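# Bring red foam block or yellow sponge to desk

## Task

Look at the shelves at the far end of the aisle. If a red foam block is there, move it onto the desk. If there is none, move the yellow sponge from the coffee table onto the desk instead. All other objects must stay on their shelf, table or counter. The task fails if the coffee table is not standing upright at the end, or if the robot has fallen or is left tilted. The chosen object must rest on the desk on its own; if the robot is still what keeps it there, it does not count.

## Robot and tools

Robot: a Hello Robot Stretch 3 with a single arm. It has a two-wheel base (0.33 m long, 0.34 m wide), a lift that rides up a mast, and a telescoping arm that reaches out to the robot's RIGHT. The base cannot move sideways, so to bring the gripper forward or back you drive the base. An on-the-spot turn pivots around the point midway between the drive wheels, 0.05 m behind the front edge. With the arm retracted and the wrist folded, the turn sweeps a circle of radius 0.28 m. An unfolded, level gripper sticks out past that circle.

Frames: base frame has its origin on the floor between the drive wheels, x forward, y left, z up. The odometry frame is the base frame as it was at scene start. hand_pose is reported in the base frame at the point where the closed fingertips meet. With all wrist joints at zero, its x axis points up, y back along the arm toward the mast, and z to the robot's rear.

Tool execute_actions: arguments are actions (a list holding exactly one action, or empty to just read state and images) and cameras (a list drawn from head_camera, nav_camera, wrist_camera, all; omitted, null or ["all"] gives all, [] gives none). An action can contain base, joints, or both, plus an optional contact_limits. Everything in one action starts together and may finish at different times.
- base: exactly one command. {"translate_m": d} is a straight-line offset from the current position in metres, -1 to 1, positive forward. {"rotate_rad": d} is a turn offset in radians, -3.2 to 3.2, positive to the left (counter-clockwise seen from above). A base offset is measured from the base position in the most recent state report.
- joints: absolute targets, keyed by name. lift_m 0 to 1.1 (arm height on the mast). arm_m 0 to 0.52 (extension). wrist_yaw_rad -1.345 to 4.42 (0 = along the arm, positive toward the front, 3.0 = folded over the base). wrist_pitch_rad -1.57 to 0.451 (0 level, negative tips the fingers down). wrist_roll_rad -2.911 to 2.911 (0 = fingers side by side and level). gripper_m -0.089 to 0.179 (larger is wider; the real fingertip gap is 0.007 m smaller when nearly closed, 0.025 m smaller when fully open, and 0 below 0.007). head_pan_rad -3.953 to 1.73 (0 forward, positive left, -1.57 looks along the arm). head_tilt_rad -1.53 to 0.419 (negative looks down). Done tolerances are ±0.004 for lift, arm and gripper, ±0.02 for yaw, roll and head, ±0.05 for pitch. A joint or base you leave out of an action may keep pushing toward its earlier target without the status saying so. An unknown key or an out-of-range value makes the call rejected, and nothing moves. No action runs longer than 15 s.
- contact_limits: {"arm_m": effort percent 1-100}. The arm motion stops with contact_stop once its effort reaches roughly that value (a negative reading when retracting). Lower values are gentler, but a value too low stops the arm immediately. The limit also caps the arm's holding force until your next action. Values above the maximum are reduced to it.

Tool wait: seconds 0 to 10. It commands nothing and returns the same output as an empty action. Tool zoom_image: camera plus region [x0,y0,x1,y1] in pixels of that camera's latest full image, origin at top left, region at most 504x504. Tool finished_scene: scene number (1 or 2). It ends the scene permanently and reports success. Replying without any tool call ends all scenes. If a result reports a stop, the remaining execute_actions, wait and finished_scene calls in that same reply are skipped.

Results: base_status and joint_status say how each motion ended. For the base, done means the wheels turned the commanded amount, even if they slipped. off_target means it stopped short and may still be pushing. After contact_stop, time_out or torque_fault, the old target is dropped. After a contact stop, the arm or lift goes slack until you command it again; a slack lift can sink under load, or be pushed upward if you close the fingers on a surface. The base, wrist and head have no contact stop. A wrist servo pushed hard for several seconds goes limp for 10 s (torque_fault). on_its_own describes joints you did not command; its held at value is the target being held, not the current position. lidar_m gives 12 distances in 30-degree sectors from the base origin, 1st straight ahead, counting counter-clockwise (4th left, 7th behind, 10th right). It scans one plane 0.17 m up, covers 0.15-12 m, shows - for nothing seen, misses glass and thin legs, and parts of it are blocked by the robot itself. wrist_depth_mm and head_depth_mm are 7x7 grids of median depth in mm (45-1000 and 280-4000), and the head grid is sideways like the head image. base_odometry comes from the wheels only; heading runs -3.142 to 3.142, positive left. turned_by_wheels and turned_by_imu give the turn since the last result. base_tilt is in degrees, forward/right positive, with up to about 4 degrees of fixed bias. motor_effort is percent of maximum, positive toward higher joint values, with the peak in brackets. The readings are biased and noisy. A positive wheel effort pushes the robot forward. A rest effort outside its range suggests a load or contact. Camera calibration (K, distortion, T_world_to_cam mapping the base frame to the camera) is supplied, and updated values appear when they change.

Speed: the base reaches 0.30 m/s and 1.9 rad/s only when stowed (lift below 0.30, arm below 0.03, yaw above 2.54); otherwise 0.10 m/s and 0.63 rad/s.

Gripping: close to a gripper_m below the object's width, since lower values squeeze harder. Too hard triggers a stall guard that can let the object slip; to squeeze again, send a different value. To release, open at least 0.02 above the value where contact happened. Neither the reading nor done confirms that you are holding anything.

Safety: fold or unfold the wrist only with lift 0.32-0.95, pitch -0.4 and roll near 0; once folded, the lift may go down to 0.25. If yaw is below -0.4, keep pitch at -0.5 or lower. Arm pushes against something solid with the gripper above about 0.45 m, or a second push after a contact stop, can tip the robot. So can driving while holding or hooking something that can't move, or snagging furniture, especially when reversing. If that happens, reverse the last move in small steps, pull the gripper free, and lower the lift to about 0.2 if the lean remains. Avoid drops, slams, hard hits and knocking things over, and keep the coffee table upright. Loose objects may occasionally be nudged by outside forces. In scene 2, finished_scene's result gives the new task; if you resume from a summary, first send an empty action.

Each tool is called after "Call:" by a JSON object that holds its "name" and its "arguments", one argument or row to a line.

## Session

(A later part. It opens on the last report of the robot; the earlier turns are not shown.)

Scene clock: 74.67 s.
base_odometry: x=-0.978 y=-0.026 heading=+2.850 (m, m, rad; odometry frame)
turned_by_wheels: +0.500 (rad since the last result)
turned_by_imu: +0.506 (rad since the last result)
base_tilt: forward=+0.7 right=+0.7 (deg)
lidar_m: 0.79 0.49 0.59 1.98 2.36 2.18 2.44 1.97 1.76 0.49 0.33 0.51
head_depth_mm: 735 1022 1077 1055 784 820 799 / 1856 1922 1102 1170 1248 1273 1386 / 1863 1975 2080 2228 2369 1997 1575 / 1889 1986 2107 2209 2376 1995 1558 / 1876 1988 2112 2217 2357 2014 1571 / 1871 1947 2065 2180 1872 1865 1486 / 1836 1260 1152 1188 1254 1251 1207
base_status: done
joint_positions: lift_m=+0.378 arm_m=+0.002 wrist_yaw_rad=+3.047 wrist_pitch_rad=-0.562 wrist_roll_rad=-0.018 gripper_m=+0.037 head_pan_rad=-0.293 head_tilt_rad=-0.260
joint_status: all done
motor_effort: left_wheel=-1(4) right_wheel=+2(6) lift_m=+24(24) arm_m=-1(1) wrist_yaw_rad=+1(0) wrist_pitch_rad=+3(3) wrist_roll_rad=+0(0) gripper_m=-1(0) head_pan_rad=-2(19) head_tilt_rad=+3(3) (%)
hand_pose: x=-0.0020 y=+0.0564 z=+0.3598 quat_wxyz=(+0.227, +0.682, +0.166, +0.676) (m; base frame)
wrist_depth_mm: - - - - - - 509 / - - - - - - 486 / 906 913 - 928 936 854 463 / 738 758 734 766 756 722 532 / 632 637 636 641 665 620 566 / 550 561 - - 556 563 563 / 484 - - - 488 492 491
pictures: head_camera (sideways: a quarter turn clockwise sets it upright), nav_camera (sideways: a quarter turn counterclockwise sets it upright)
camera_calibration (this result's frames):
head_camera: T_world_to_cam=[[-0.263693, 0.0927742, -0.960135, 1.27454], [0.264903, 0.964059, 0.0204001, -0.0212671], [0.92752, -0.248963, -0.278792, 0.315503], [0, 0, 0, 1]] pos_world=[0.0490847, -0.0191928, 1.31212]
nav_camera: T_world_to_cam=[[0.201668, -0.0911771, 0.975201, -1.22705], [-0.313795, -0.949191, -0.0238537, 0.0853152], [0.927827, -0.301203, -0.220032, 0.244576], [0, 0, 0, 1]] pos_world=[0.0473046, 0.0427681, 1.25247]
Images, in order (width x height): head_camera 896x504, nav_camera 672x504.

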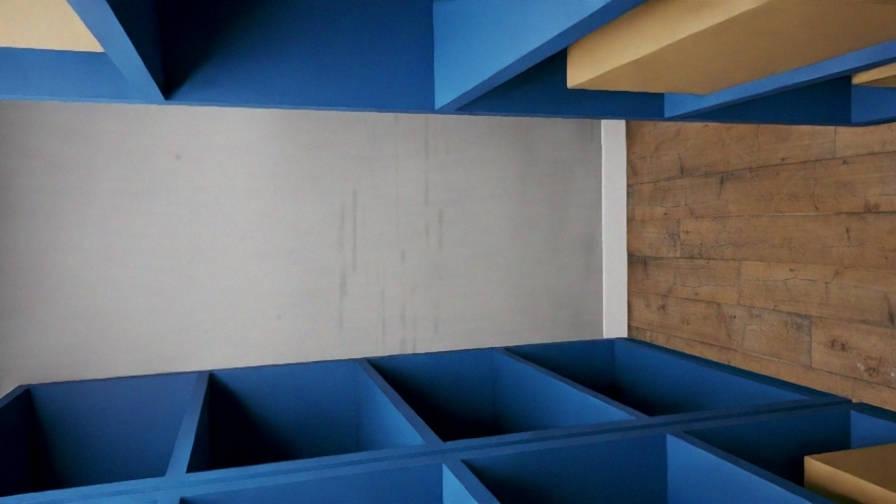

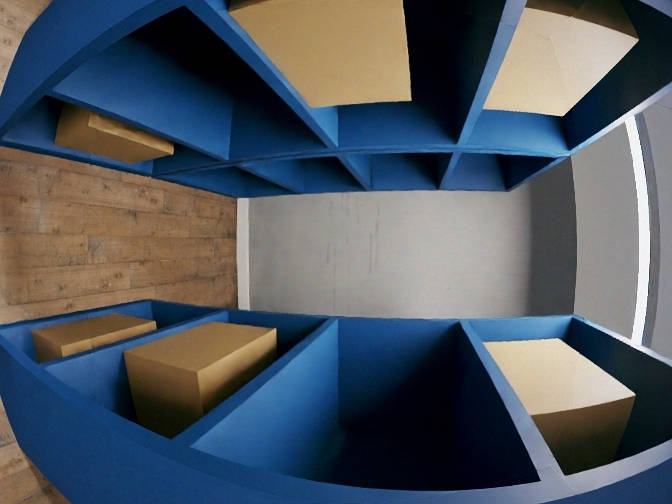

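Call:
{"name": "execute_actions", "arguments": {
  "actions": [
    {"base":{"rotate_rad":-0.25},"joints":{"head_pan_rad":0}}
  ],
  "cameras": []
}}

Call:
{"name": "execute_actions", "arguments": {
  "actions": [
    {"base":{"translate_m":0.4},"joints":{"head_pan_rad":-0.7}}
  ],
  "cameras": ["nav_camera","head_camera"]
}}

Scene clock: 78.60 s.
base_odometry: x=-0.978 y=-0.026 heading=+2.600 (m, m, rad; odometry frame)
turned_by_wheels: -0.250 (rad since the last result)
turned_by_imu: -0.253 (rad since the last result)
base_tilt: forward=+0.8 right=+0.7 (deg)
lidar_m: 1.16 0.70 0.49 1.98 2.09 2.19 2.19 2.35 1.81 1.77 0.36 0.33
head_depth_mm: 949 1011 1068 1060 964 886 891 / 1866 1953 2046 2168 2289 1839 1471 / 1875 1985 2087 2227 2361 2000 1556 / 1869 1981 2094 2240 2381 2001 1563 / 1897 2000 2090 2223 2326 2007 1572 / 1860 1941 2053 2150 1579 1416 1444 / 1059 1078 1127 1163 1269 1199 1127
base_status: done
joint_positions: lift_m=+0.378 arm_m=+0.002 wrist_yaw_rad=+3.047 wrist_pitch_rad=-0.562 wrist_roll_rad=-0.018 gripper_m=+0.037 head_pan_rad=-0.007 head_tilt_rad=-0.260
joint_status: all done
motor_effort: left_wheel=+2(5) right_wheel=-3(5) lift_m=+24(23) arm_m=-1(1) wrist_yaw_rad=+2(1) wrist_pitch_rad=+3(3) wrist_roll_rad=+0(0) gripper_m=+0(1) head_pan_rad=+2(19) head_tilt_rad=+4(4) (%)
hand_pose: x=-0.0020 y=+0.0564 z=+0.3598 quat_wxyz=(+0.227, +0.682, +0.166, +0.676) (m; base frame)
wrist_depth_mm: - - - - - 523 623 / - - - - - 520 697 / 913 903 - 915 888 605 692 / 745 745 741 748 750 649 637 / 628 627 638 640 665 640 649 / 552 560 - - 558 560 559 / 483 - - - 484 491 490
pictures: none
No camera images: the call's "cameras" was empty. Leave "cameras" out to get every camera's image.

Scene clock: 83.83 s.
base_odometry: x=-1.320 y=+0.180 heading=+2.600 (m, m, rad; odometry frame)
turned_by_wheels: +0.000 (rad since the last result)
turned_by_imu: -0.001 (rad since the last result)
base_tilt: forward=+0.7 right=+0.7 (deg)
lidar_m: 1.72 0.54 0.43 0.39 0.40 2.55 2.58 2.38 0.24 0.25 0.26 0.37
head_depth_mm: 427 733 767 801 656 476 374 / 421 811 855 889 660 479 376 / 414 873 921 957 665 480 394 / 409 815 860 897 670 483 566 / 403 760 796 839 675 549 644 / 433 713 746 782 718 847 878 / 559 669 701 743 800 1880 1572
base_status: done
joint_positions: lift_m=+0.378 arm_m=+0.002 wrist_yaw_rad=+3.047 wrist_pitch_rad=-0.562 wrist_roll_rad=-0.018 gripper_m=+0.037 head_pan_rad=-0.693 head_tilt_rad=-0.260
joint_status: all done
motor_effort: left_wheel=+2(6) right_wheel=-3(2) lift_m=+24(24) arm_m=-1(1) wrist_yaw_rad=+0(1) wrist_pitch_rad=+3(4) wrist_roll_rad=+0(0) gripper_m=+0(1) head_pan_rad=-1(26) head_tilt_rad=+2(3) (%)
hand_pose: x=-0.0020 y=+0.0564 z=+0.3598 quat_wxyz=(+0.227, +0.682, +0.166, +0.676) (m; base frame)
wrist_depth_mm: - - 419 835 648 491 497 / - - 465 913 650 470 466 / 909 917 - 779 633 524 525 / 751 745 662 641 614 601 598 / 640 640 634 638 632 634 630 / 547 564 - - 553 555 561 / 483 - - - 491 497 490
pictures: head_camera (sideways: a quarter turn clockwise sets it upright), nav_camera (sideways: a quarter turn counterclockwise sets it upright)
camera_calibration (this result's frames):
head_camera: T_world_to_cam=[[-0.206765, 0.188121, -0.960135, 1.27419], [0.619349, 0.784851, 0.0204001, -0.0234292], [0.7574, -0.590441, -0.278792, 0.316541], [0, 0, 0, 1]] pos_world=[0.0382203, -0.0344141, 1.31212]
nav_camera: T_world_to_cam=[[0.150255, -0.1625, 0.975201, -1.22674], [-0.658595, -0.75212, -0.0238537, 0.0874185], [0.737344, -0.638678, -0.220032, 0.245738], [0, 0, 0, 1]] pos_world=[0.0607047, 0.0233507, 1.25247]
Images, in order (width x height): head_camera 896x504, nav_camera 672x504.

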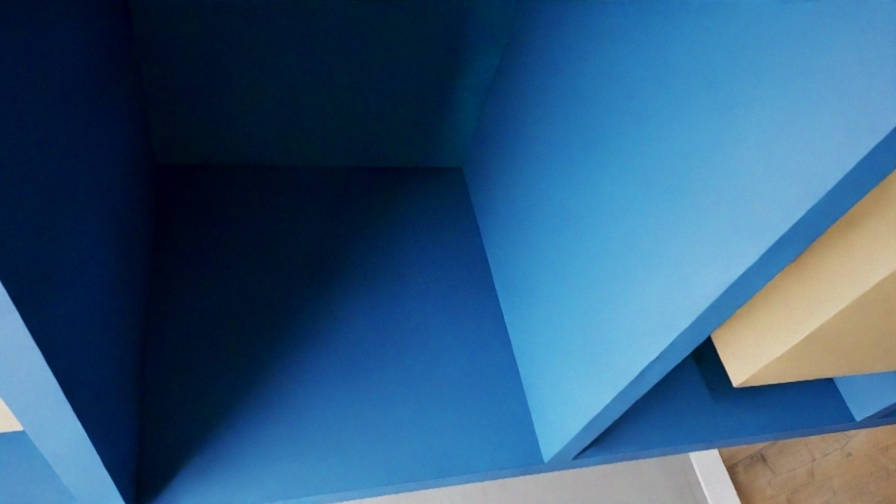

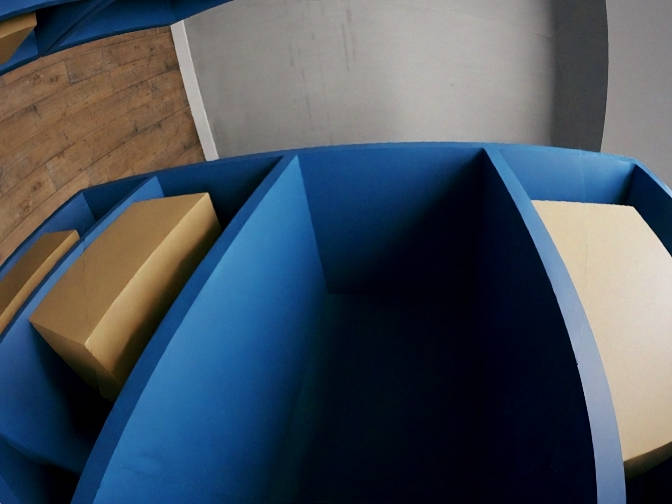

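Call:
{"name": "execute_actions", "arguments": {
  "actions": [
    {"base":{"rotate_rad":0.15},"joints":{"head_pan_rad":0}}
  ],
  "cameras": []
}}

Call:
{"name": "execute_actions", "arguments": {
  "actions": [
    {"base":{"translate_m":0.3},"joints":{"head_pan_rad":-0.5,"head_tilt_rad":-0.5}}
  ],
  "cameras": ["nav_camera"]
}}

Scene clock: 87.27 s.
base_odometry: x=-1.320 y=+0.180 heading=+2.750 (m, m, rad; odometry frame)
turned_by_wheels: +0.150 (rad since the last result)
turned_by_imu: +0.152 (rad since the last result)
base_tilt: forward=+0.7 right=+0.7 (deg)
lidar_m: 0.84 0.48 0.43 0.40 2.19 2.55 2.59 2.14 0.24 0.25 0.27 0.45
head_depth_mm: 1461 1528 1609 1708 1812 1897 1549 / 1482 1571 1648 1747 1841 1934 1553 / 1515 1600 1689 1797 1899 1971 1565 / 1526 1611 1694 1805 1917 1926 1557 / 1534 1598 1712 1532 1661 1681 1475 / 1569 1301 1736 899 916 934 986 / 692 726 763 809 822 934 934
base_status: done
joint_positions: lift_m=+0.378 arm_m=+0.002 wrist_yaw_rad=+3.047 wrist_pitch_rad=-0.562 wrist_roll_rad=-0.018 gripper_m=+0.037 head_pan_rad=-0.007 head_tilt_rad=-0.260
joint_status: all done
motor_effort: left_wheel=-1(4) right_wheel=+1(6) lift_m=+24(23) arm_m=-1(1) wrist_yaw_rad=+0(1) wrist_pitch_rad=+3(3) wrist_roll_rad=+0(0) gripper_m=+0(1) head_pan_rad=+3(28) head_tilt_rad=+3(3) (%)
hand_pose: x=-0.0020 y=+0.0564 z=+0.3598 quat_wxyz=(+0.227, +0.682, +0.166, +0.676) (m; base frame)
wrist_depth_mm: - - - 508 822 536 497 / - - - 744 897 448 416 / 906 915 - 716 771 489 464 / 749 754 743 635 639 547 517 / 629 635 643 645 618 598 565 / 547 568 - - 558 558 561 / 485 - - - 487 489 490
pictures: none
No camera images: the call's "cameras" was empty. Leave "cameras" out to get every camera's image.

Scene clock: 91.50 s.
base_odometry: x=-1.598 y=+0.295 heading=+2.750 (m, m, rad; odometry frame)
turned_by_wheels: +0.000 (rad since the last result)
turned_by_imu: -0.001 (rad since the last result)
base_tilt: forward=+0.7 right=+0.7 (deg)
lidar_m: 1.43 0.41 0.34 0.34 0.50 2.81 3.07 0.36 0.31 0.31 0.34 0.53
head_depth_mm: 441 457 497 541 620 723 756 / 1328 1445 1599 1760 1864 783 870 / 1301 1421 1572 1766 1883 1562 1294 / 1272 1373 1520 1700 1846 1560 1305 / 1230 1337 1472 1642 1805 1574 1311 / 1201 1305 1434 1576 1768 1587 1317 / 1175 1268 1389 1532 1700 1595 1324
base_status: done
joint_positions: lift_m=+0.378 arm_m=+0.002 wrist_yaw_rad=+3.047 wrist_pitch_rad=-0.562 wrist_roll_rad=-0.018 gripper_m=+0.037 head_pan_rad=-0.493 head_tilt_rad=-0.494
joint_status: all done
motor_effort: left_wheel=-1(3) right_wheel=+1(6) lift_m=+24(24) arm_m=-1(1) wrist_yaw_rad=+0(1) wrist_pitch_rad=+4(4) wrist_roll_rad=+0(0) gripper_m=+1(1) head_pan_rad=-1(22) head_tilt_rad=-2(13) (%)
hand_pose: x=-0.0020 y=+0.0564 z=+0.3598 quat_wxyz=(+0.227, +0.682, +0.166, +0.676) (m; base frame)
wrist_depth_mm: 433 496 820 483 483 487 598 / - 515 905 414 394 383 371 / 916 557 - 468 442 416 399 / 749 633 623 531 506 468 552 / 635 635 617 590 553 532 539 / 546 566 - - 558 560 542 / 484 - - - 490 489 488
pictures: nav_camera (sideways: a quarter turn counterclockwise sets it upright)
camera_calibration (this result's frames):
nav_camera: T_world_to_cam=[[0.373289, -0.233482, 0.897854, -1.12712], [-0.500335, -0.865663, -0.0170934, 0.0776456], [0.78123, -0.442847, -0.439962, 0.531694], [0, 0, 0, 1]] pos_world=[0.0442147, 0.0395119, 1.24724]
Images, in order (width x height): nav_camera 672x504.

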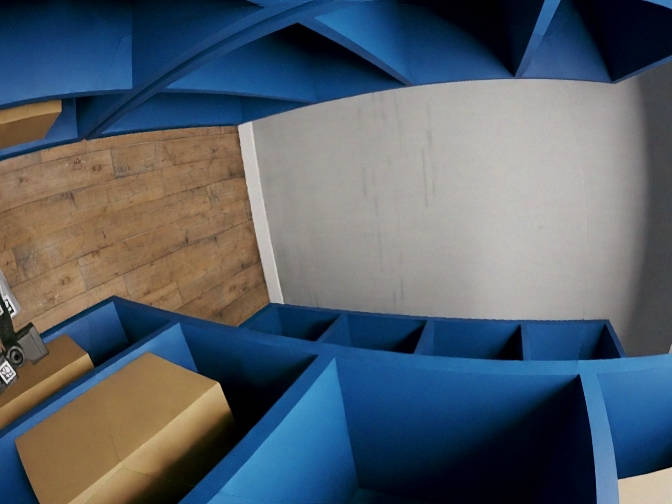

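Call:
{"name": "execute_actions", "arguments": {
  "actions": [
    {"base":{"rotate_rad":-0.07}}
  ],
  "cameras": []
}}

Call:
{"name": "execute_actions", "arguments": {
  "actions": [
    {"base":{"translate_m":0.45},"joints":{"head_pan_rad":-1.1,"head_tilt_rad":-0.6}}
  ],
  "cameras": ["nav_camera","head_camera"]
}}

Scene clock: 94.30 s.
base_odometry: x=-1.598 y=+0.295 heading=+2.680 (m, m, rad; odometry frame)
turned_by_wheels: -0.070 (rad since the last result)
turned_by_imu: -0.071 (rad since the last result)
base_tilt: forward=+0.8 right=+0.7 (deg)
lidar_m: 1.42 0.43 0.34 0.34 0.50 2.81 3.08 0.48 0.31 0.30 0.33 0.53
head_depth_mm: 414 457 510 554 516 757 627 / 1290 494 518 561 643 731 794 / 1341 1464 1611 1812 1912 1560 1299 / 1303 1418 1554 1747 1876 1555 1306 / 1245 1361 1483 1663 1814 1575 1307 / 1216 1316 1441 1597 1782 1590 1317 / 1175 1271 1384 1517 1690 1596 1320
base_status: done
joint_positions: lift_m=+0.378 arm_m=+0.002 wrist_yaw_rad=+3.047 wrist_pitch_rad=-0.562 wrist_roll_rad=-0.018 gripper_m=+0.037 head_pan_rad=-0.493 head_tilt_rad=-0.494
joint_status: not commanded
motor_effort: left_wheel=+2(4) right_wheel=-3(6) lift_m=+24(24) arm_m=+0(1) wrist_yaw_rad=+0(1) wrist_pitch_rad=+4(4) wrist_roll_rad=+0(0) gripper_m=-1(1) head_pan_rad=-1(2) head_tilt_rad=-2(2) (%)
hand_pose: x=-0.0020 y=+0.0564 z=+0.3598 quat_wxyz=(+0.227, +0.682, +0.166, +0.676) (m; base frame)
wrist_depth_mm: 421 545 783 478 485 489 593 / 451 558 419 410 400 395 389 / 834 608 - 463 443 434 517 / 744 612 581 530 506 487 570 / 631 617 608 584 563 549 546 / 546 564 - - 561 565 555 / 486 - - - 491 492 490
pictures: none
No camera images: the call's "cameras" was empty. Leave "cameras" out to get every camera's image.

Scene clock: 100.03 s.
base_odometry: x=-2.001 y=+0.495 heading=+2.680 (m, m, rad; odometry frame)
turned_by_wheels: +0.000 (rad since the last result)
turned_by_imu: -0.001 (rad since the last result)
base_tilt: forward=+0.8 right=+0.7 (deg)
lidar_m: 0.97 0.89 0.26 0.26 0.31 0.46 0.90 0.46 0.43 0.35 1.24 1.00
head_depth_mm: 1098 1051 1329 1273 1115 1344 1193 / 1163 1070 1426 1284 1539 1382 1222 / 1240 1080 1533 1248 1643 1429 1238 / 1309 1108 1601 1361 1646 1450 1239 / 1215 1219 1459 1482 1659 1461 1240 / 1096 1157 1299 1435 1605 1469 1247 / 1019 1109 1198 1293 1422 1438 1253
base_status: done
joint_positions: lift_m=+0.378 arm_m=+0.002 wrist_yaw_rad=+3.047 wrist_pitch_rad=-0.562 wrist_roll_rad=-0.018 gripper_m=+0.037 head_pan_rad=-1.093 head_tilt_rad=-0.592
joint_status: all done
motor_effort: left_wheel=+1(5) right_wheel=-3(4) lift_m=+24(25) arm_m=-1(1) wrist_yaw_rad=+0(0) wrist_pitch_rad=+3(4) wrist_roll_rad=+0(0) gripper_m=+0(1) head_pan_rad=-2(22) head_tilt_rad=-2(7) (%)
hand_pose: x=-0.0020 y=+0.0564 z=+0.3598 quat_wxyz=(+0.227, +0.682, +0.166, +0.676) (m; base frame)
wrist_depth_mm: 474 471 505 721 287 677 678 / 383 378 491 797 320 760 743 / 431 420 - 743 365 789 786 / 502 483 542 637 424 640 644 / 568 549 536 523 523 547 540 / 550 566 - - 530 528 501 / 487 - - - 490 491 491
pictures: head_camera (sideways: a quarter turn clockwise sets it upright), nav_camera (sideways: a quarter turn counterclockwise sets it upright)
camera_calibration (this result's frames):
head_camera: T_world_to_cam=[[-0.254202, 0.518368, -0.816502, 1.0871], [0.879814, 0.47453, 0.0273484, -0.0340535], [0.401631, -0.711418, -0.576694, 0.70636], [0, 0, 0, 1]] pos_world=[0.0226071, -0.0448388, 1.2959]
nav_camera: T_world_to_cam=[[0.215901, -0.480033, 0.850268, -1.06409], [-0.902445, -0.43058, -0.0139413, 0.0759929], [0.372801, -0.76431, -0.526166, 0.646351], [0, 0, 0, 1]] pos_world=[0.0573583, 0.0159332, 1.24591]
Images, in order (width x height): head_camera 896x504, nav_camera 672x504.

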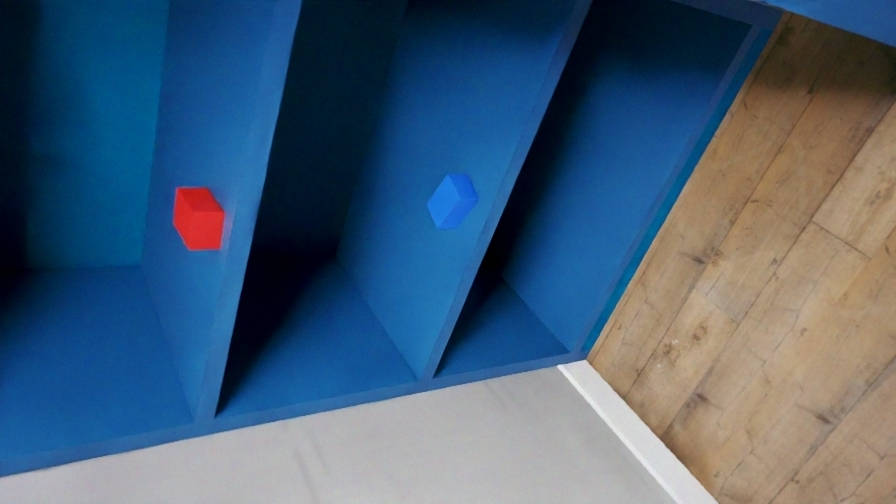

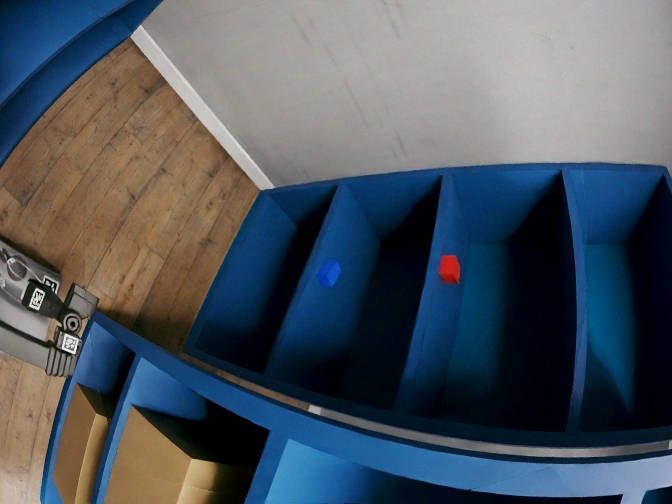

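Call:
{"name": "execute_actions", "arguments": {
  "actions": [
    {"base":{"translate_m":0.4},"joints":{"head_pan_rad":-1.57,"head_tilt_rad":-0.4}}
  ],
  "cameras": ["nav_camera","head_camera"]
}}

Scene clock: 110.70 s.
base_odometry: x=-2.359 y=+0.673 heading=+2.680 (m, m, rad; odometry frame)
turned_by_wheels: +0.000 (rad since the last result)
turned_by_imu: -0.001 (rad since the last result)
base_tilt: forward=+0.8 right=+0.7 (deg)
lidar_m: 0.58 0.59 0.66 0.66 0.36 0.35 1.10 0.54 0.58 1.31 0.75 0.60
head_depth_mm: 1076 1164 1168 1367 1257 1429 1278 / 1093 1176 1184 1400 1269 1471 1289 / 1111 1192 1201 1432 1267 1483 1305 / 1124 1216 1220 1441 1275 1547 1322 / 1142 1238 1241 1476 1293 1550 1330 / 1157 1250 1254 1453 1295 1457 1353 / 1011 1114 1074 1136 1157 1233 1302
base_status: done
joint_positions: lift_m=+0.378 arm_m=+0.002 wrist_yaw_rad=+3.047 wrist_pitch_rad=-0.562 wrist_roll_rad=-0.018 gripper_m=+0.037 head_pan_rad=-1.563 head_tilt_rad=-0.409
joint_status: all done
motor_effort: left_wheel=+2(6) right_wheel=-3(2) lift_m=+24(24) arm_m=-1(1) wrist_yaw_rad=+1(0) wrist_pitch_rad=+4(3) wrist_roll_rad=+0(0) gripper_m=+0(1) head_pan_rad=-3(21) head_tilt_rad=+3(14) (%)
hand_pose: x=-0.0020 y=+0.0564 z=+0.3598 quat_wxyz=(+0.227, +0.682, +0.166, +0.676) (m; base frame)
wrist_depth_mm: 317 404 688 681 658 638 626 / 320 417 769 752 735 705 685 / 341 452 - 779 773 753 720 / 386 459 614 632 644 640 647 / 511 481 532 538 561 544 545 / 537 527 - - 478 476 470 / 488 - - - 486 486 478
pictures: head_camera (sideways: a quarter turn clockwise sets it upright), nav_camera (sideways: a quarter turn counterclockwise sets it upright)
camera_calibration (this result's frames):
head_camera: T_world_to_cam=[[0.00934739, 0.41859, -0.908127, 1.20498], [0.999283, 0.0294045, 0.0238393, -0.03022], [0.036682, -0.907699, -0.418015, 0.502123], [0, 0, 0, 1]] pos_world=[0.000516044, -0.0477278, 1.30489]
nav_camera: T_world_to_cam=[[-0.0261805, -0.361772, 0.931899, -1.16911], [-0.999572, 0.0216451, -0.0196788, 0.084059], [-0.0130518, -0.932015, -0.362184, 0.435325], [0, 0, 0, 1]] pos_world=[0.0590971, -0.0190398, 1.24881]
Images, in order (width x height): head_camera 896x504, nav_camera 672x504.

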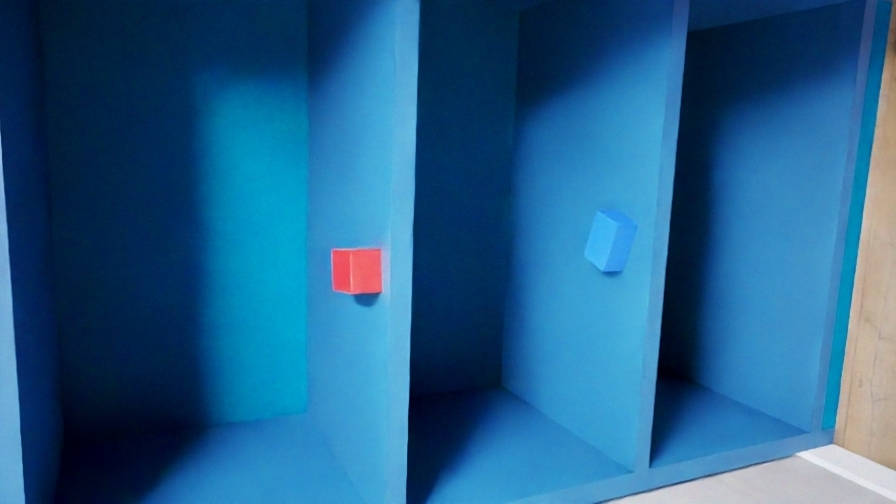

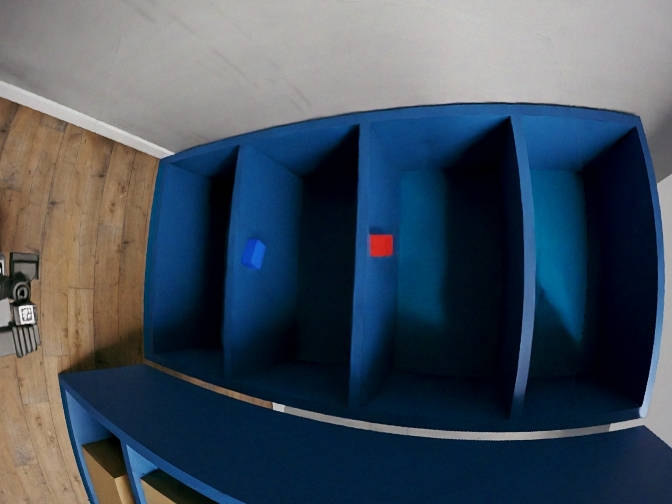

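Call:
{"name": "execute_actions", "arguments": {
  "actions": [
    {"base":{"rotate_rad":-1.2}}
  ],
  "cameras": []
}}

Call:
{"name": "execute_actions", "arguments": {
  "actions": [
    {"base":{"translate_m":0.25}}
  ],
  "cameras": []
}}

Call:
{"name": "execute_actions", "arguments": {
  "actions": [
    {"base":{"rotate_rad":1.2},"joints":{"lift_m":0.9}}
  ],
  "cameras": ["head_camera"]
}}

Scene clock: 120.20 s.
base_odometry: x=-2.359 y=+0.673 heading=+1.481 (m, m, rad; odometry frame)
turned_by_wheels: -1.199 (rad since the last result)
turned_by_imu: -0.927 (rad since the last result)
base_tilt: forward=+0.7 right=+0.8 (deg)
lidar_m: 0.68 0.59 0.59 0.63 0.70 0.58 0.38 0.60 0.75 0.50 0.72 1.08
head_depth_mm: 1156 1240 1192 865 930 1049 1255 / 1131 1269 1213 727 832 870 1074 / 980 1127 1118 687 771 829 839 / 409 443 481 531 588 661 754 / 448 491 542 604 685 787 925 / 503 557 625 709 820 975 1167 / 574 646 736 856 952 1052 1259
base_status: rotate_rad off_target (by the wheels' count: -1.1990 of -1.2000)
joint_positions: lift_m=+0.378 arm_m=+0.002 wrist_yaw_rad=+3.048 wrist_pitch_rad=-0.563 wrist_roll_rad=-0.018 gripper_m=+0.037 head_pan_rad=-1.565 head_tilt_rad=-0.402
joint_status: not commanded
on_its_own: right_wheel is at rest, and its effort (-44) is outside its rest range (-18 to +18)
motor_effort: left_wheel=+7(24) right_wheel=-44(44) lift_m=+24(24) arm_m=+0(1) wrist_yaw_rad=+1(1) wrist_pitch_rad=+4(4) wrist_roll_rad=+0(0) gripper_m=-1(0) head_pan_rad=-1(2) head_tilt_rad=+1(3) (%)
hand_pose: x=-0.0021 y=+0.0564 z=+0.3596 quat_wxyz=(+0.227, +0.681, +0.166, +0.676) (m; base frame)
wrist_depth_mm: 558 619 862 776 621 556 470 / 585 679 944 867 685 597 500 / 618 719 - 778 740 640 531 / 624 634 621 658 738 681 573 / 533 534 541 630 658 641 605 / 460 476 - - 557 565 559 / 409 - - - 491 492 490
pictures: none
No camera images: the call's "cameras" was empty. Leave "cameras" out to get every camera's image.

Scene clock: 123.87 s.
base_odometry: x=-2.336 y=+0.922 heading=+1.481 (m, m, rad; odometry frame)
turned_by_wheels: +0.000 (rad since the last result)
turned_by_imu: -0.001 (rad since the last result)
base_tilt: forward=+0.7 right=+0.7 (deg)
lidar_m: 0.48 0.42 0.42 0.48 0.74 0.87 0.63 0.89 0.56 0.62 0.95 0.74
head_depth_mm: 485 516 551 590 639 693 759 / 525 561 604 651 709 777 862 / 573 617 667 725 796 885 991 / 629 683 743 820 910 1028 1156 / 670 727 786 849 949 1024 1222 / 683 754 847 851 1115 1010 1281 / 771 873 995 802 1235 1014 897
base_status: done
joint_positions: lift_m=+0.378 arm_m=+0.002 wrist_yaw_rad=+3.048 wrist_pitch_rad=-0.563 wrist_roll_rad=-0.018 gripper_m=+0.037 head_pan_rad=-1.565 head_tilt_rad=-0.402
joint_status: not commanded
motor_effort: left_wheel=+1(7) right_wheel=-2(31) lift_m=+23(24) arm_m=+0(0) wrist_yaw_rad=+0(1) wrist_pitch_rad=+4(4) wrist_roll_rad=+0(0) gripper_m=-1(0) head_pan_rad=-1(2) head_tilt_rad=+1(0) (%)
hand_pose: x=-0.0021 y=+0.0564 z=+0.3596 quat_wxyz=(+0.227, +0.681, +0.166, +0.676) (m; base frame)
wrist_depth_mm: 689 780 651 582 477 396 339 / 737 842 719 642 518 424 356 / 732 770 - 719 565 454 383 / 630 626 676 729 616 495 406 / 536 559 612 633 624 533 439 / 487 550 - - 556 541 466 / 479 - - - 489 493 481
pictures: none
No camera images: the call's "cameras" was empty. Leave "cameras" out to get every camera's image.

Scene clock: 129.43 s.
base_odometry: x=-2.336 y=+0.922 heading=+2.681 (m, m, rad; odometry frame)
turned_by_wheels: +1.200 (rad since the last result)
turned_by_imu: +1.215 (rad since the last result)
base_tilt: forward=+0.8 right=+0.7 (deg)
lidar_m: 0.42 0.54 0.87 0.74 0.69 1.41 0.56 0.68 1.09 0.66 0.45 0.42
head_depth_mm: 901 960 1012 718 1191 984 851 / 935 1000 1059 766 1227 988 1229 / 873 982 1025 778 1203 991 1263 / 711 769 823 819 955 979 1133 / 616 668 715 770 842 916 981 / 591 615 643 677 713 750 796 / 514 535 555 578 604 634 666
base_status: done
joint_positions: lift_m=+0.900 arm_m=+0.002 wrist_yaw_rad=+3.048 wrist_pitch_rad=-0.563 wrist_roll_rad=-0.018 gripper_m=+0.037 head_pan_rad=-1.565 head_tilt_rad=-0.402
joint_status: all done
motor_effort: left_wheel=-1(4) right_wheel=+1(6) lift_m=+29(36) arm_m=+0(0) wrist_yaw_rad=+0(1) wrist_pitch_rad=+4(4) wrist_roll_rad=+0(0) gripper_m=+0(0) head_pan_rad=-1(2) head_tilt_rad=+1(1) (%)
hand_pose: x=-0.0021 y=+0.0563 z=+0.8814 quat_wxyz=(+0.227, +0.681, +0.166, +0.676) (m; base frame)
wrist_depth_mm: - - 830 967 875 785 720 / - - 925 - 959 853 766 / - 947 - 898 897 884 783 / - - 919 763 738 738 686 / - - - - 663 644 606 / - - - - - - 587 / - - 988 - 980 888 650
pictures: head_camera (sideways: a quarter turn clockwise sets it upright)
camera_calibration (this result's frames):
head_camera: T_world_to_cam=[[0.0104219, 0.412699, -0.910808, 1.20847], [0.999353, 0.0270696, 0.0237007, -0.0300401], [0.0344365, -0.910465, -0.41215, 0.494504], [0, 0, 0, 1]] pos_world=[0.000397111, -0.0476934, 1.30521]
Images, in order (width x height): head_camera 896x504.

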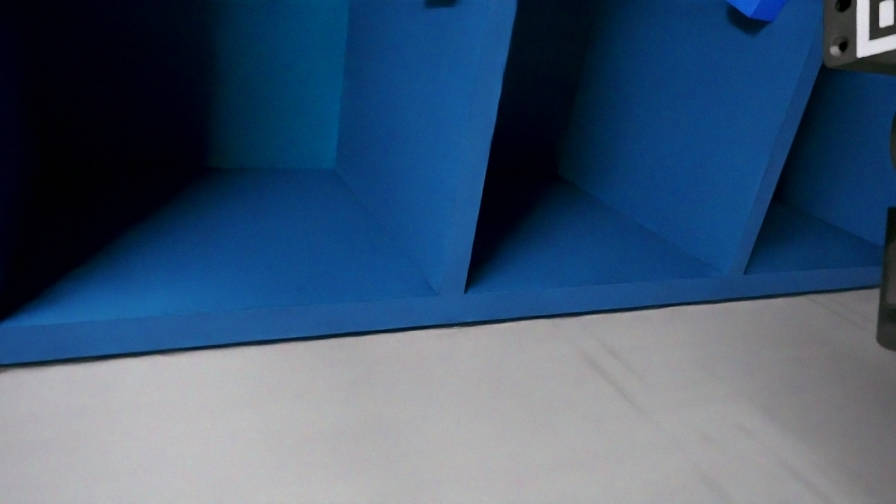

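Call:
{"name": "execute_actions", "arguments": {
  "actions": [
    {"base":{"rotate_rad":-0.3}}
  ],
  "cameras": ["head_camera"]
}}

Scene clock: 132.50 s.
base_odometry: x=-2.336 y=+0.922 heading=+2.381 (m, m, rad; odometry frame)
turned_by_wheels: -0.300 (rad since the last result)
turned_by_imu: -0.303 (rad since the last result)
base_tilt: forward=+0.7 right=+0.7 (deg)
lidar_m: 0.42 0.45 0.60 0.87 0.63 0.69 0.56 0.57 0.79 0.98 0.53 0.42
head_depth_mm: 891 960 1011 718 1211 984 854 / 904 973 1030 689 1221 987 1231 / 914 986 1042 691 1229 994 1237 / 928 999 1064 781 1251 999 1269 / 938 1014 1074 788 1276 1004 1277 / 892 1000 1010 798 1050 981 1075 / 734 772 781 751 819 882 937
base_status: done
joint_positions: lift_m=+0.900 arm_m=+0.002 wrist_yaw_rad=+3.048 wrist_pitch_rad=-0.563 wrist_roll_rad=-0.018 gripper_m=+0.037 head_pan_rad=-1.565 head_tilt_rad=-0.402
joint_status: not commanded
motor_effort: left_wheel=+2(5) right_wheel=-3(7) lift_m=+30(30) arm_m=+0(0) wrist_yaw_rad=+1(0) wrist_pitch_rad=+4(4) wrist_roll_rad=+0(0) gripper_m=-1(1) head_pan_rad=-1(0) head_tilt_rad=+0(1) (%)
hand_pose: x=-0.0021 y=+0.0563 z=+0.8814 quat_wxyz=(+0.227, +0.681, +0.166, +0.676) (m; base frame)
wrist_depth_mm: 523 674 901 887 886 810 495 / 560 696 - - 966 781 492 / 646 746 - 903 911 782 515 / 746 733 732 746 749 696 549 / 910 882 - - - 695 539 / - - - - - 794 533 / - - - - - 759 523
pictures: head_camera (sideways: a quarter turn clockwise sets it upright)
camera_calibration (this result's frames):
head_camera: T_world_to_cam=[[0.0104218, 0.412699, -0.910808, 1.20847], [0.999353, 0.0270699, 0.0237007, -0.0300401], [0.0344367, -0.910465, -0.41215, 0.494504], [0, 0, 0, 1]] pos_world=[0.000397122, -0.0476934, 1.30521]
Images, in order (width x height): head_camera 896x504.

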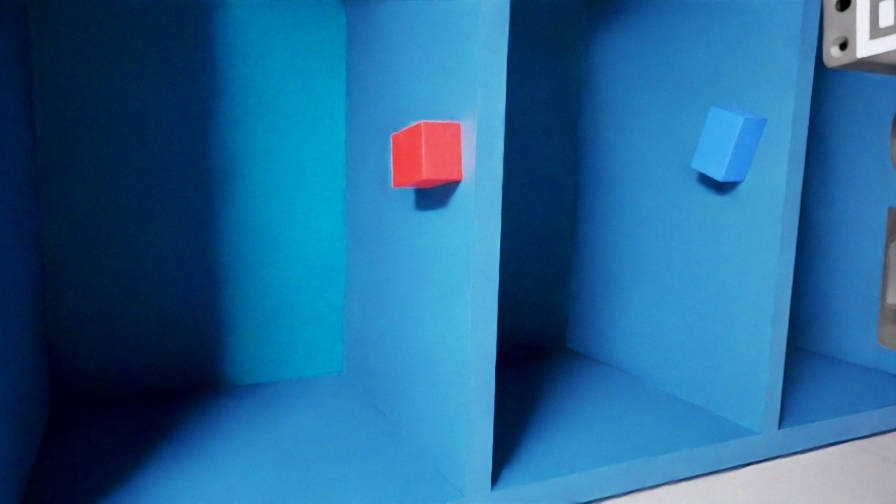

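Call:
{"name": "execute_actions", "arguments": {
  "actions": [
    {"joints":{"wrist_pitch_rad":-0.4,"wrist_roll_rad":0,"wrist_yaw_rad":0,"gripper_m":0.15}}
  ],
  "cameras": []
}}

Call:
{"name": "execute_actions", "arguments": {
  "actions": [
    {"base":{"translate_m":-0.06},"joints":{"wrist_pitch_rad":0,"lift_m":1.0}}
  ]
}}

Scene clock: 138.60 s.
base_odometry: x=-2.336 y=+0.922 heading=+2.381 (m, m, rad; odometry frame)
turned_by_wheels: +0.000 (rad since the last result)
turned_by_imu: +0.000 (rad since the last result)
base_tilt: forward=+0.7 right=+0.8 (deg)
lidar_m: 0.42 0.45 0.60 0.87 0.63 0.69 0.56 0.57 0.79 0.98 0.53 0.42
head_depth_mm: 893 957 1011 716 1205 987 851 / 902 970 1027 688 1225 991 1226 / 913 982 1042 692 1235 1011 - / 926 1002 1058 783 1254 1003 1271 / 936 1012 1072 790 1277 1022 1275 / 893 1003 1009 798 1048 976 1077 / 733 774 780 752 818 881 935
base_status: not commanded
joint_positions: lift_m=+0.900 arm_m=+0.002 wrist_yaw_rad=+0.003 wrist_pitch_rad=-0.419 wrist_roll_rad=-0.003 gripper_m=+0.150 head_pan_rad=-1.565 head_tilt_rad=-0.402
joint_status: all done
motor_effort: left_wheel=+2(2) right_wheel=-3(3) lift_m=+29(29) arm_m=+0(0) wrist_yaw_rad=-1(3) wrist_pitch_rad=+6(4) wrist_roll_rad=+1(2) gripper_m=+0(83) head_pan_rad=-1(1) head_tilt_rad=+0(1) (%)
hand_pose: x=-0.0209 y=-0.3710 z=+0.9122 quat_wxyz=(+0.693, +0.148, -0.690, -0.146) (m; base frame)
wrist_depth_mm: 407 403 385 374 355 340 326 / 419 501 805 862 832 790 736 / 429 524 849 957 898 854 715 / 435 554 833 918 910 906 694 / 445 551 744 742 737 766 691 / 437 - 729 636 615 - 606 / 494 640 973 - - 980 558
pictures: none
No camera images: the call's "cameras" was empty. Leave "cameras" out to get every camera's image.

Scene clock: 140.33 s.
base_odometry: x=-2.293 y=+0.881 heading=+2.381 (m, m, rad; odometry frame)
turned_by_wheels: +0.000 (rad since the last result)
turned_by_imu: +0.000 (rad since the last result)
base_tilt: forward=+0.7 right=+0.7 (deg)
lidar_m: 0.47 0.51 0.69 0.88 0.60 0.79 0.50 0.51 0.75 1.08 0.61 0.48
head_depth_mm: 884 952 1009 759 - - - / 895 963 1020 765 - - - / 906 978 1034 709 - - - / 921 992 1052 737 1251 967 1241 / 932 1002 1064 791 1275 1006 1268 / 943 1020 1073 798 1198 1007 1222 / 852 899 907 805 930 938 997
base_status: done
joint_positions: lift_m=+1.000 arm_m=+0.002 wrist_yaw_rad=+0.002 wrist_pitch_rad=-0.020 wrist_roll_rad=-0.003 gripper_m=+0.150 head_pan_rad=-1.565 head_tilt_rad=-0.402
joint_status: all done
motor_effort: left_wheel=+1(2) right_wheel=-2(8) lift_m=+29(27) arm_m=+0(0) wrist_yaw_rad=-2(1) wrist_pitch_rad=+6(6) wrist_roll_rad=+1(1) gripper_m=+0(1) head_pan_rad=-1(1) head_tilt_rad=+1(1) (%)
hand_pose: x=-0.0209 y=-0.4024 z=+1.1091 quat_wxyz=(+0.708, +0.008, -0.706, -0.007) (m; base frame)
wrist_depth_mm: 433 576 821 806 782 750 646 / 453 581 862 847 792 769 641 / 460 591 886 871 825 788 633 / 472 591 816 879 866 809 624 / 480 525 520 485 548 605 554 / 487 - 864 933 421 - 380 / 523 615 936 945 928 892 536
pictures: head_camera (sideways: a quarter turn clockwise sets it upright), nav_camera (sideways: a quarter turn counterclockwise sets it upright), wrist_camera
camera_calibration (this result's frames):
head_camera: T_world_to_cam=[[0.0104219, 0.412699, -0.910808, 1.20847], [0.999353, 0.0270696, 0.0237007, -0.0300401], [0.0344365, -0.910465, -0.41215, 0.494504], [0, 0, 0, 1]] pos_world=[0.000397111, -0.0476934, 1.30521]
nav_camera: T_world_to_cam=[[-0.0271142, -0.355688, 0.934211, -1.17212], [-0.999514, 0.0240063, -0.0198695, 0.084307], [-0.0153597, -0.934296, -0.356166, 0.427507], [0, 0, 0, 1]] pos_world=[0.0590514, -0.0195136, 1.24894]
wrist_camera: T_world_to_cam=[[-0.997953, -0.0548513, 0.0328858, -0.0757378], [-0.0434097, 0.203346, -0.978144, 1.19779], [0.0469652, -0.977569, -0.205311, -0.00162642], [0, 0, 0, 1]] pos_world=[-0.0235108, -0.249309, 1.17376]
Images, in order (width x height): head_camera 896x504, nav_camera 672x504, wrist_camera 644x364.

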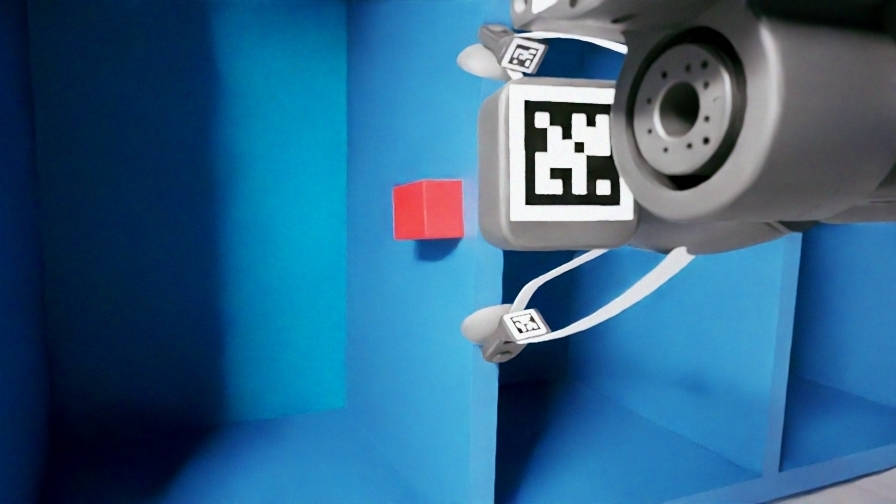

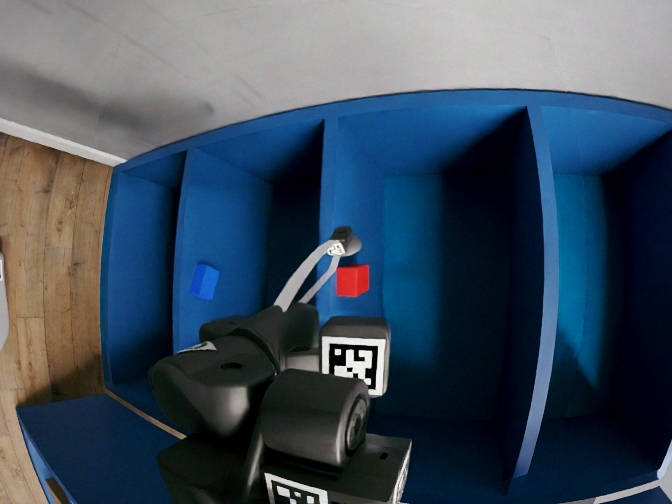

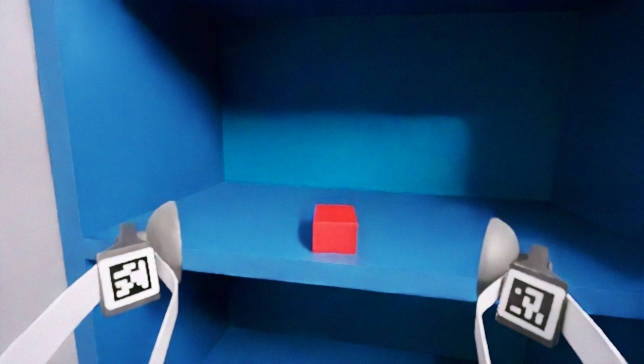

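Call:
{"name": "execute_actions", "arguments": {
  "actions": [
    {"joints":{"lift_m":0.89,"arm_m":0.2}}
  ],
  "cameras": ["wrist_camera"]
}}

Scene clock: 145.20 s.
base_odometry: x=-2.293 y=+0.881 heading=+2.381 (m, m, rad; odometry frame)
turned_by_wheels: +0.000 (rad since the last result)
turned_by_imu: +0.000 (rad since the last result)
base_tilt: forward=+0.7 right=+0.7 (deg)
lidar_m: 0.48 0.51 0.69 0.88 0.60 0.79 0.50 0.51 0.75 1.08 0.61 0.48
head_depth_mm: 886 954 1013 715 - - 1200 / 895 963 1023 745 - - 1199 / 908 974 1035 709 - 906 1231 / 920 993 1055 712 1240 997 1236 / 931 1003 1070 786 1267 1004 1275 / 944 1021 1078 797 1200 1009 1217 / 855 903 907 806 929 936 997
base_status: not commanded
joint_positions: lift_m=+0.890 arm_m=+0.200 wrist_yaw_rad=+0.001 wrist_pitch_rad=-0.020 wrist_roll_rad=-0.003 gripper_m=+0.150 head_pan_rad=-1.565 head_tilt_rad=-0.402
joint_status: all done
motor_effort: left_wheel=+2(2) right_wheel=-2(2) lift_m=+18(30) arm_m=+3(5) wrist_yaw_rad=-1(0) wrist_pitch_rad=+6(6) wrist_roll_rad=+1(1) gripper_m=+0(1) head_pan_rad=-1(2) head_tilt_rad=+1(1) (%)
hand_pose: x=-0.0211 y=-0.6004 z=+0.9997 quat_wxyz=(+0.708, +0.008, -0.706, -0.007) (m; base frame)
wrist_depth_mm: 399 538 653 624 594 563 541 / 401 552 673 636 613 582 563 / 408 553 690 656 629 601 569 / 346 353 368 230 391 406 426 / 238 235 220 210 213 237 221 / 410 - 761 720 202 - 182 / 450 585 772 746 705 671 572
pictures: wrist_camera
camera_calibration (this result's frames):
wrist_camera: T_world_to_cam=[[-0.997997, -0.0540815, 0.0328297, -0.0826787], [-0.0431855, 0.203117, -0.978202, 1.13099], [0.0462344, -0.97766, -0.205045, -0.217967], [0, 0, 0, 1]] pos_world=[-0.0235933, -0.447291, 1.06436]
Images, in order (width x height): wrist_camera 644x364.

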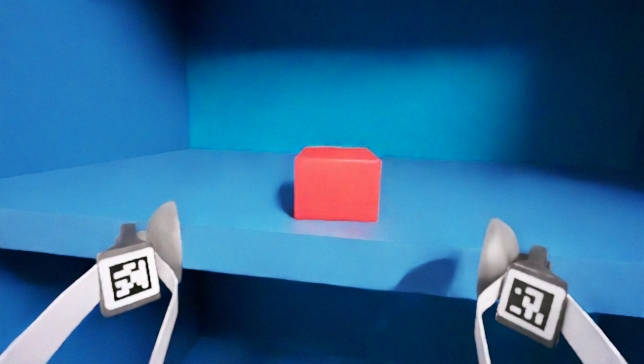

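Call:
{"name": "execute_actions", "arguments": {
  "actions": [
    {"joints":{"lift_m":0.905,"arm_m":0.2}}
  ],
  "cameras": []
}}

Call:
{"name": "execute_actions", "arguments": {
  "actions": [
    {"joints":{"arm_m":0.31}}
  ],
  "cameras": ["wrist_camera"]
}}

Call:
{"name": "execute_actions", "arguments": {
  "actions": [
    {"joints":{"gripper_m":0.03}}
  ],
  "cameras": []
}}

Call:
{"name": "execute_actions", "arguments": {
  "actions": [
    {"joints":{"lift_m":0.93}}
  ],
  "cameras": []
}}

Call:
{"name": "execute_actions", "arguments": {
  "actions": [
    {"joints":{"arm_m":0.0}}
  ],
  "cameras": ["wrist_camera"]
}}

Scene clock: 149.77 s.
base_odometry: x=-2.293 y=+0.881 heading=+2.381 (m, m, rad; odometry frame)
turned_by_wheels: +0.000 (rad since the last result)
turned_by_imu: +0.000 (rad since the last result)
base_tilt: forward=+0.7 right=+0.6 (deg)
lidar_m: 0.48 0.52 0.69 0.88 0.59 0.79 0.50 0.51 0.75 1.08 0.61 0.48
head_depth_mm: 885 951 1011 738 - 929 1201 / 894 967 1021 768 - 916 1199 / 908 975 1034 729 - 905 1235 / 917 993 1050 736 1242 995 1244 / 932 1006 1069 790 1270 1007 1272 / 944 1022 1071 798 1200 1010 1216 / 854 899 909 805 931 934 998
base_status: not commanded
joint_positions: lift_m=+0.905 arm_m=+0.200 wrist_yaw_rad=+0.001 wrist_pitch_rad=-0.020 wrist_roll_rad=-0.003 gripper_m=+0.150 head_pan_rad=-1.565 head_tilt_rad=-0.402
joint_status: all done
motor_effort: left_wheel=+2(1) right_wheel=-2(2) lift_m=+29(29) arm_m=+4(3) wrist_yaw_rad=+0(0) wrist_pitch_rad=+6(6) wrist_roll_rad=+1(1) gripper_m=+0(0) head_pan_rad=-1(0) head_tilt_rad=+0(1) (%)
hand_pose: x=-0.0211 y=-0.6004 z=+1.0142 quat_wxyz=(+0.708, +0.008, -0.706, -0.007) (m; base frame)
wrist_depth_mm: 401 545 649 626 601 566 547 / 400 545 670 640 611 585 555 / 404 550 697 664 621 601 575 / 388 427 438 232 473 489 513 / 246 262 244 234 254 286 265 / 394 - 225 211 201 - 185 / 450 583 781 752 715 681 360
pictures: none
No camera images: the call's "cameras" was empty. Leave "cameras" out to get every camera's image.

Scene clock: 151.83 s.
base_odometry: x=-2.293 y=+0.881 heading=+2.381 (m, m, rad; odometry frame)
turned_by_wheels: +0.000 (rad since the last result)
turned_by_imu: +0.000 (rad since the last result)
base_tilt: forward=+0.7 right=+0.7 (deg)
lidar_m: 0.47 0.51 0.69 0.88 0.59 0.79 0.50 0.51 0.75 1.08 0.61 0.48
head_depth_mm: 883 950 1012 807 - 954 1197 / 897 966 1021 819 1174 986 1200 / 908 979 1035 - 1183 934 1238 / 920 987 1051 831 1239 1002 1238 / 929 1007 1068 790 1267 1003 1273 / 945 1020 1074 794 1208 1010 1214 / 855 903 909 805 931 936 1000
base_status: not commanded
joint_positions: lift_m=+0.905 arm_m=+0.310 wrist_yaw_rad=+0.001 wrist_pitch_rad=-0.020 wrist_roll_rad=-0.003 gripper_m=+0.150 head_pan_rad=-1.565 head_tilt_rad=-0.402
joint_status: all done
motor_effort: left_wheel=+2(2) right_wheel=-2(2) lift_m=+29(30) arm_m=+3(2) wrist_yaw_rad=+0(1) wrist_pitch_rad=+6(6) wrist_roll_rad=+1(1) gripper_m=+0(0) head_pan_rad=-2(1) head_tilt_rad=+0(0) (%)
hand_pose: x=-0.0211 y=-0.7104 z=+1.0142 quat_wxyz=(+0.708, +0.008, -0.706, -0.007) (m; base frame)
wrist_depth_mm: 385 524 537 515 491 470 453 / 388 534 557 525 510 485 465 / 394 534 576 544 518 499 475 / 371 421 436 453 471 488 479 / 234 260 224 121 215 283 264 / 175 - 168 123 154 - 179 / 121 127 128 126 126 127 134
pictures: wrist_camera
camera_calibration (this result's frames):
wrist_camera: T_world_to_cam=[[-0.997998, -0.0540646, 0.0328298, -0.0890937], [-0.0431821, 0.203117, -0.978202, 1.16745], [0.0462178, -0.977661, -0.205045, -0.322549], [0, 0, 0, 1]] pos_world=[-0.023595, -0.557289, 1.07879]
Images, in order (width x height): wrist_camera 644x364.

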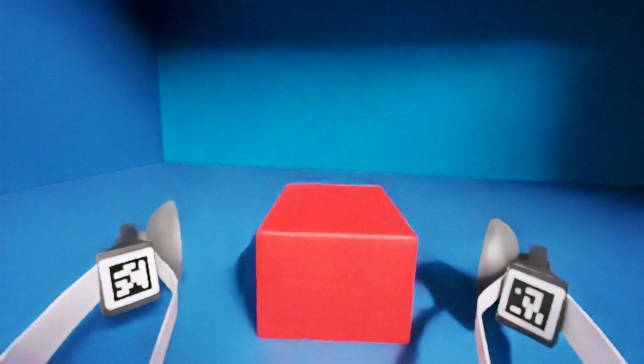

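Scene clock: 153.53 s.
base_odometry: x=-2.293 y=+0.881 heading=+2.381 (m, m, rad; odometry frame)
turned_by_wheels: +0.000 (rad since the last result)
turned_by_imu: +0.000 (rad since the last result)
base_tilt: forward=+0.6 right=+0.6 (deg)
lidar_m: 0.48 0.51 0.69 0.88 0.59 0.79 0.50 0.51 0.75 1.08 0.61 0.48
head_depth_mm: 884 954 1008 804 - 954 1197 / 894 963 1021 817 1179 993 1199 / 906 981 1033 - 1179 937 1236 / 919 988 1054 760 1244 997 1237 / 930 1008 1067 788 1267 1005 1271 / 942 1018 1069 797 1200 1008 1218 / 857 900 908 804 932 937 997
base_status: not commanded
joint_positions: lift_m=+0.905 arm_m=+0.310 wrist_yaw_rad=+0.001 wrist_pitch_rad=-0.020 wrist_roll_rad=-0.003 gripper_m=+0.031 head_pan_rad=-1.565 head_tilt_rad=-0.402
joint_status: all done
motor_effort: left_wheel=+1(1) right_wheel=-2(2) lift_m=+29(30) arm_m=+4(4) wrist_yaw_rad=+0(1) wrist_pitch_rad=+6(6) wrist_roll_rad=+1(1) gripper_m=-14(88) head_pan_rad=-1(0) head_tilt_rad=+1(1) (%)
hand_pose: x=-0.0211 y=-0.7104 z=+1.0142 quat_wxyz=(+0.708, +0.008, -0.706, -0.007) (m; base frame)
wrist_depth_mm: 387 525 539 516 493 469 451 / 390 527 553 529 507 480 463 / 391 533 568 551 518 493 471 / 372 423 436 451 470 490 482 / 235 240 214 124 147 258 263 / 165 167 130 126 124 176 178 / 127 128 129 128 128 134 135
pictures: none
No camera images: the call's "cameras" was empty. Leave "cameras" out to get every camera's image.

Scene clock: 154.53 s.
base_odometry: x=-2.293 y=+0.881 heading=+2.381 (m, m, rad; odometry frame)
turned_by_wheels: +0.000 (rad since the last result)
turned_by_imu: +0.000 (rad since the last result)
base_tilt: forward=+0.7 right=+0.7 (deg)
lidar_m: 0.48 0.52 0.69 0.88 0.60 0.79 0.50 0.51 0.75 1.08 0.61 0.48
head_depth_mm: 886 954 1004 - 1199 984 1196 / 899 965 1021 - 1220 988 1199 / 908 977 1039 - 1186 934 1238 / 922 991 1050 733 1241 1003 1235 / 934 1003 1068 788 1269 1004 1280 / 944 1018 1072 797 1204 1007 1214 / 854 902 909 805 930 935 1002
base_status: not commanded
joint_positions: lift_m=+0.930 arm_m=+0.310 wrist_yaw_rad=+0.001 wrist_pitch_rad=-0.021 wrist_roll_rad=-0.003 gripper_m=+0.031 head_pan_rad=-1.565 head_tilt_rad=-0.402
joint_status: all done
motor_effort: left_wheel=+2(1) right_wheel=-2(2) lift_m=+30(32) arm_m=+3(3) wrist_yaw_rad=-1(1) wrist_pitch_rad=+6(6) wrist_roll_rad=+1(1) gripper_m=-14(14) head_pan_rad=-1(1) head_tilt_rad=+0(1) (%)
hand_pose: x=-0.0211 y=-0.7104 z=+1.0390 quat_wxyz=(+0.708, +0.008, -0.706, -0.007) (m; base frame)
wrist_depth_mm: 386 525 532 514 490 472 449 / 389 529 554 529 508 485 460 / 392 540 572 549 520 495 476 / 396 485 562 550 525 507 483 / 303 307 276 124 147 336 339 / 212 214 130 127 124 228 230 / 163 165 166 153 162 171 173
pictures: none
No camera images: the call's "cameras" was empty. Leave "cameras" out to get every camera's image.

Scene clock: 158.03 s.
base_odometry: x=-2.293 y=+0.881 heading=+2.381 (m, m, rad; odometry frame)
turned_by_wheels: +0.000 (rad since the last result)
turned_by_imu: +0.000 (rad since the last result)
base_tilt: forward=+0.7 right=+0.7 (deg)
lidar_m: 0.48 0.51 0.69 0.88 0.59 0.79 0.50 0.51 0.75 1.08 0.60 0.48
head_depth_mm: 888 954 1006 717 1204 986 - / 898 962 1022 722 1213 1003 - / 911 979 1035 729 401 - - / 916 991 1050 738 450 1000 1245 / 931 1007 1068 789 1269 1004 1277 / 942 1024 1071 797 1202 1010 1220 / 854 899 906 807 934 934 999
base_status: not commanded
joint_positions: lift_m=+0.930 arm_m=+0.002 wrist_yaw_rad=+0.001 wrist_pitch_rad=-0.021 wrist_roll_rad=-0.003 gripper_m=+0.031 head_pan_rad=-1.565 head_tilt_rad=-0.402
joint_status: all done
joint sent to its limit — the command would take arm_m past its lower limit, so that joint was sent only as far as its limit.
motor_effort: left_wheel=+1(1) right_wheel=-2(2) lift_m=+30(30) arm_m=-4(5) wrist_yaw_rad=+0(0) wrist_pitch_rad=+6(6) wrist_roll_rad=+1(1) gripper_m=-16(15) head_pan_rad=-1(0) head_tilt_rad=+1(0) (%)
hand_pose: x=-0.0212 y=-0.4027 z=+1.0389 quat_wxyz=(+0.708, +0.008, -0.706, -0.007) (m; base frame)
wrist_depth_mm: 430 575 843 812 783 738 652 / 448 583 889 830 810 769 647 / 457 590 885 868 825 808 633 / 466 532 571 597 616 646 564 / 483 578 436 124 147 384 368 / 493 577 130 126 124 858 613 / 503 654 821 806 856 853 601
pictures: wrist_camera
camera_calibration (this result's frames):
wrist_camera: T_world_to_cam=[[-0.998016, -0.0537523, 0.0327895, -0.0731904], [-0.043114, 0.203875, -0.978047, 1.12934], [0.0458873, -0.97752, -0.205788, -0.0158055], [0, 0, 0, 1]] pos_world=[-0.0236297, -0.249628, 1.10369]
Images, in order (width x height): wrist_camera 644x364.

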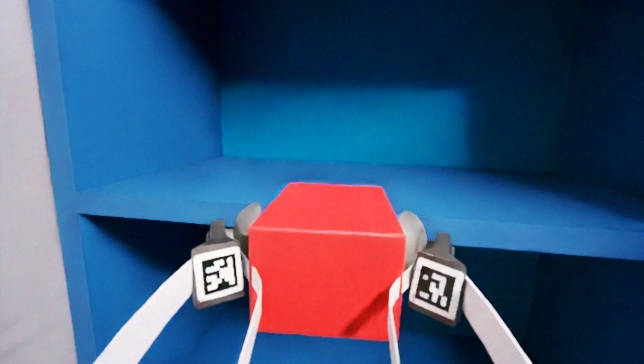

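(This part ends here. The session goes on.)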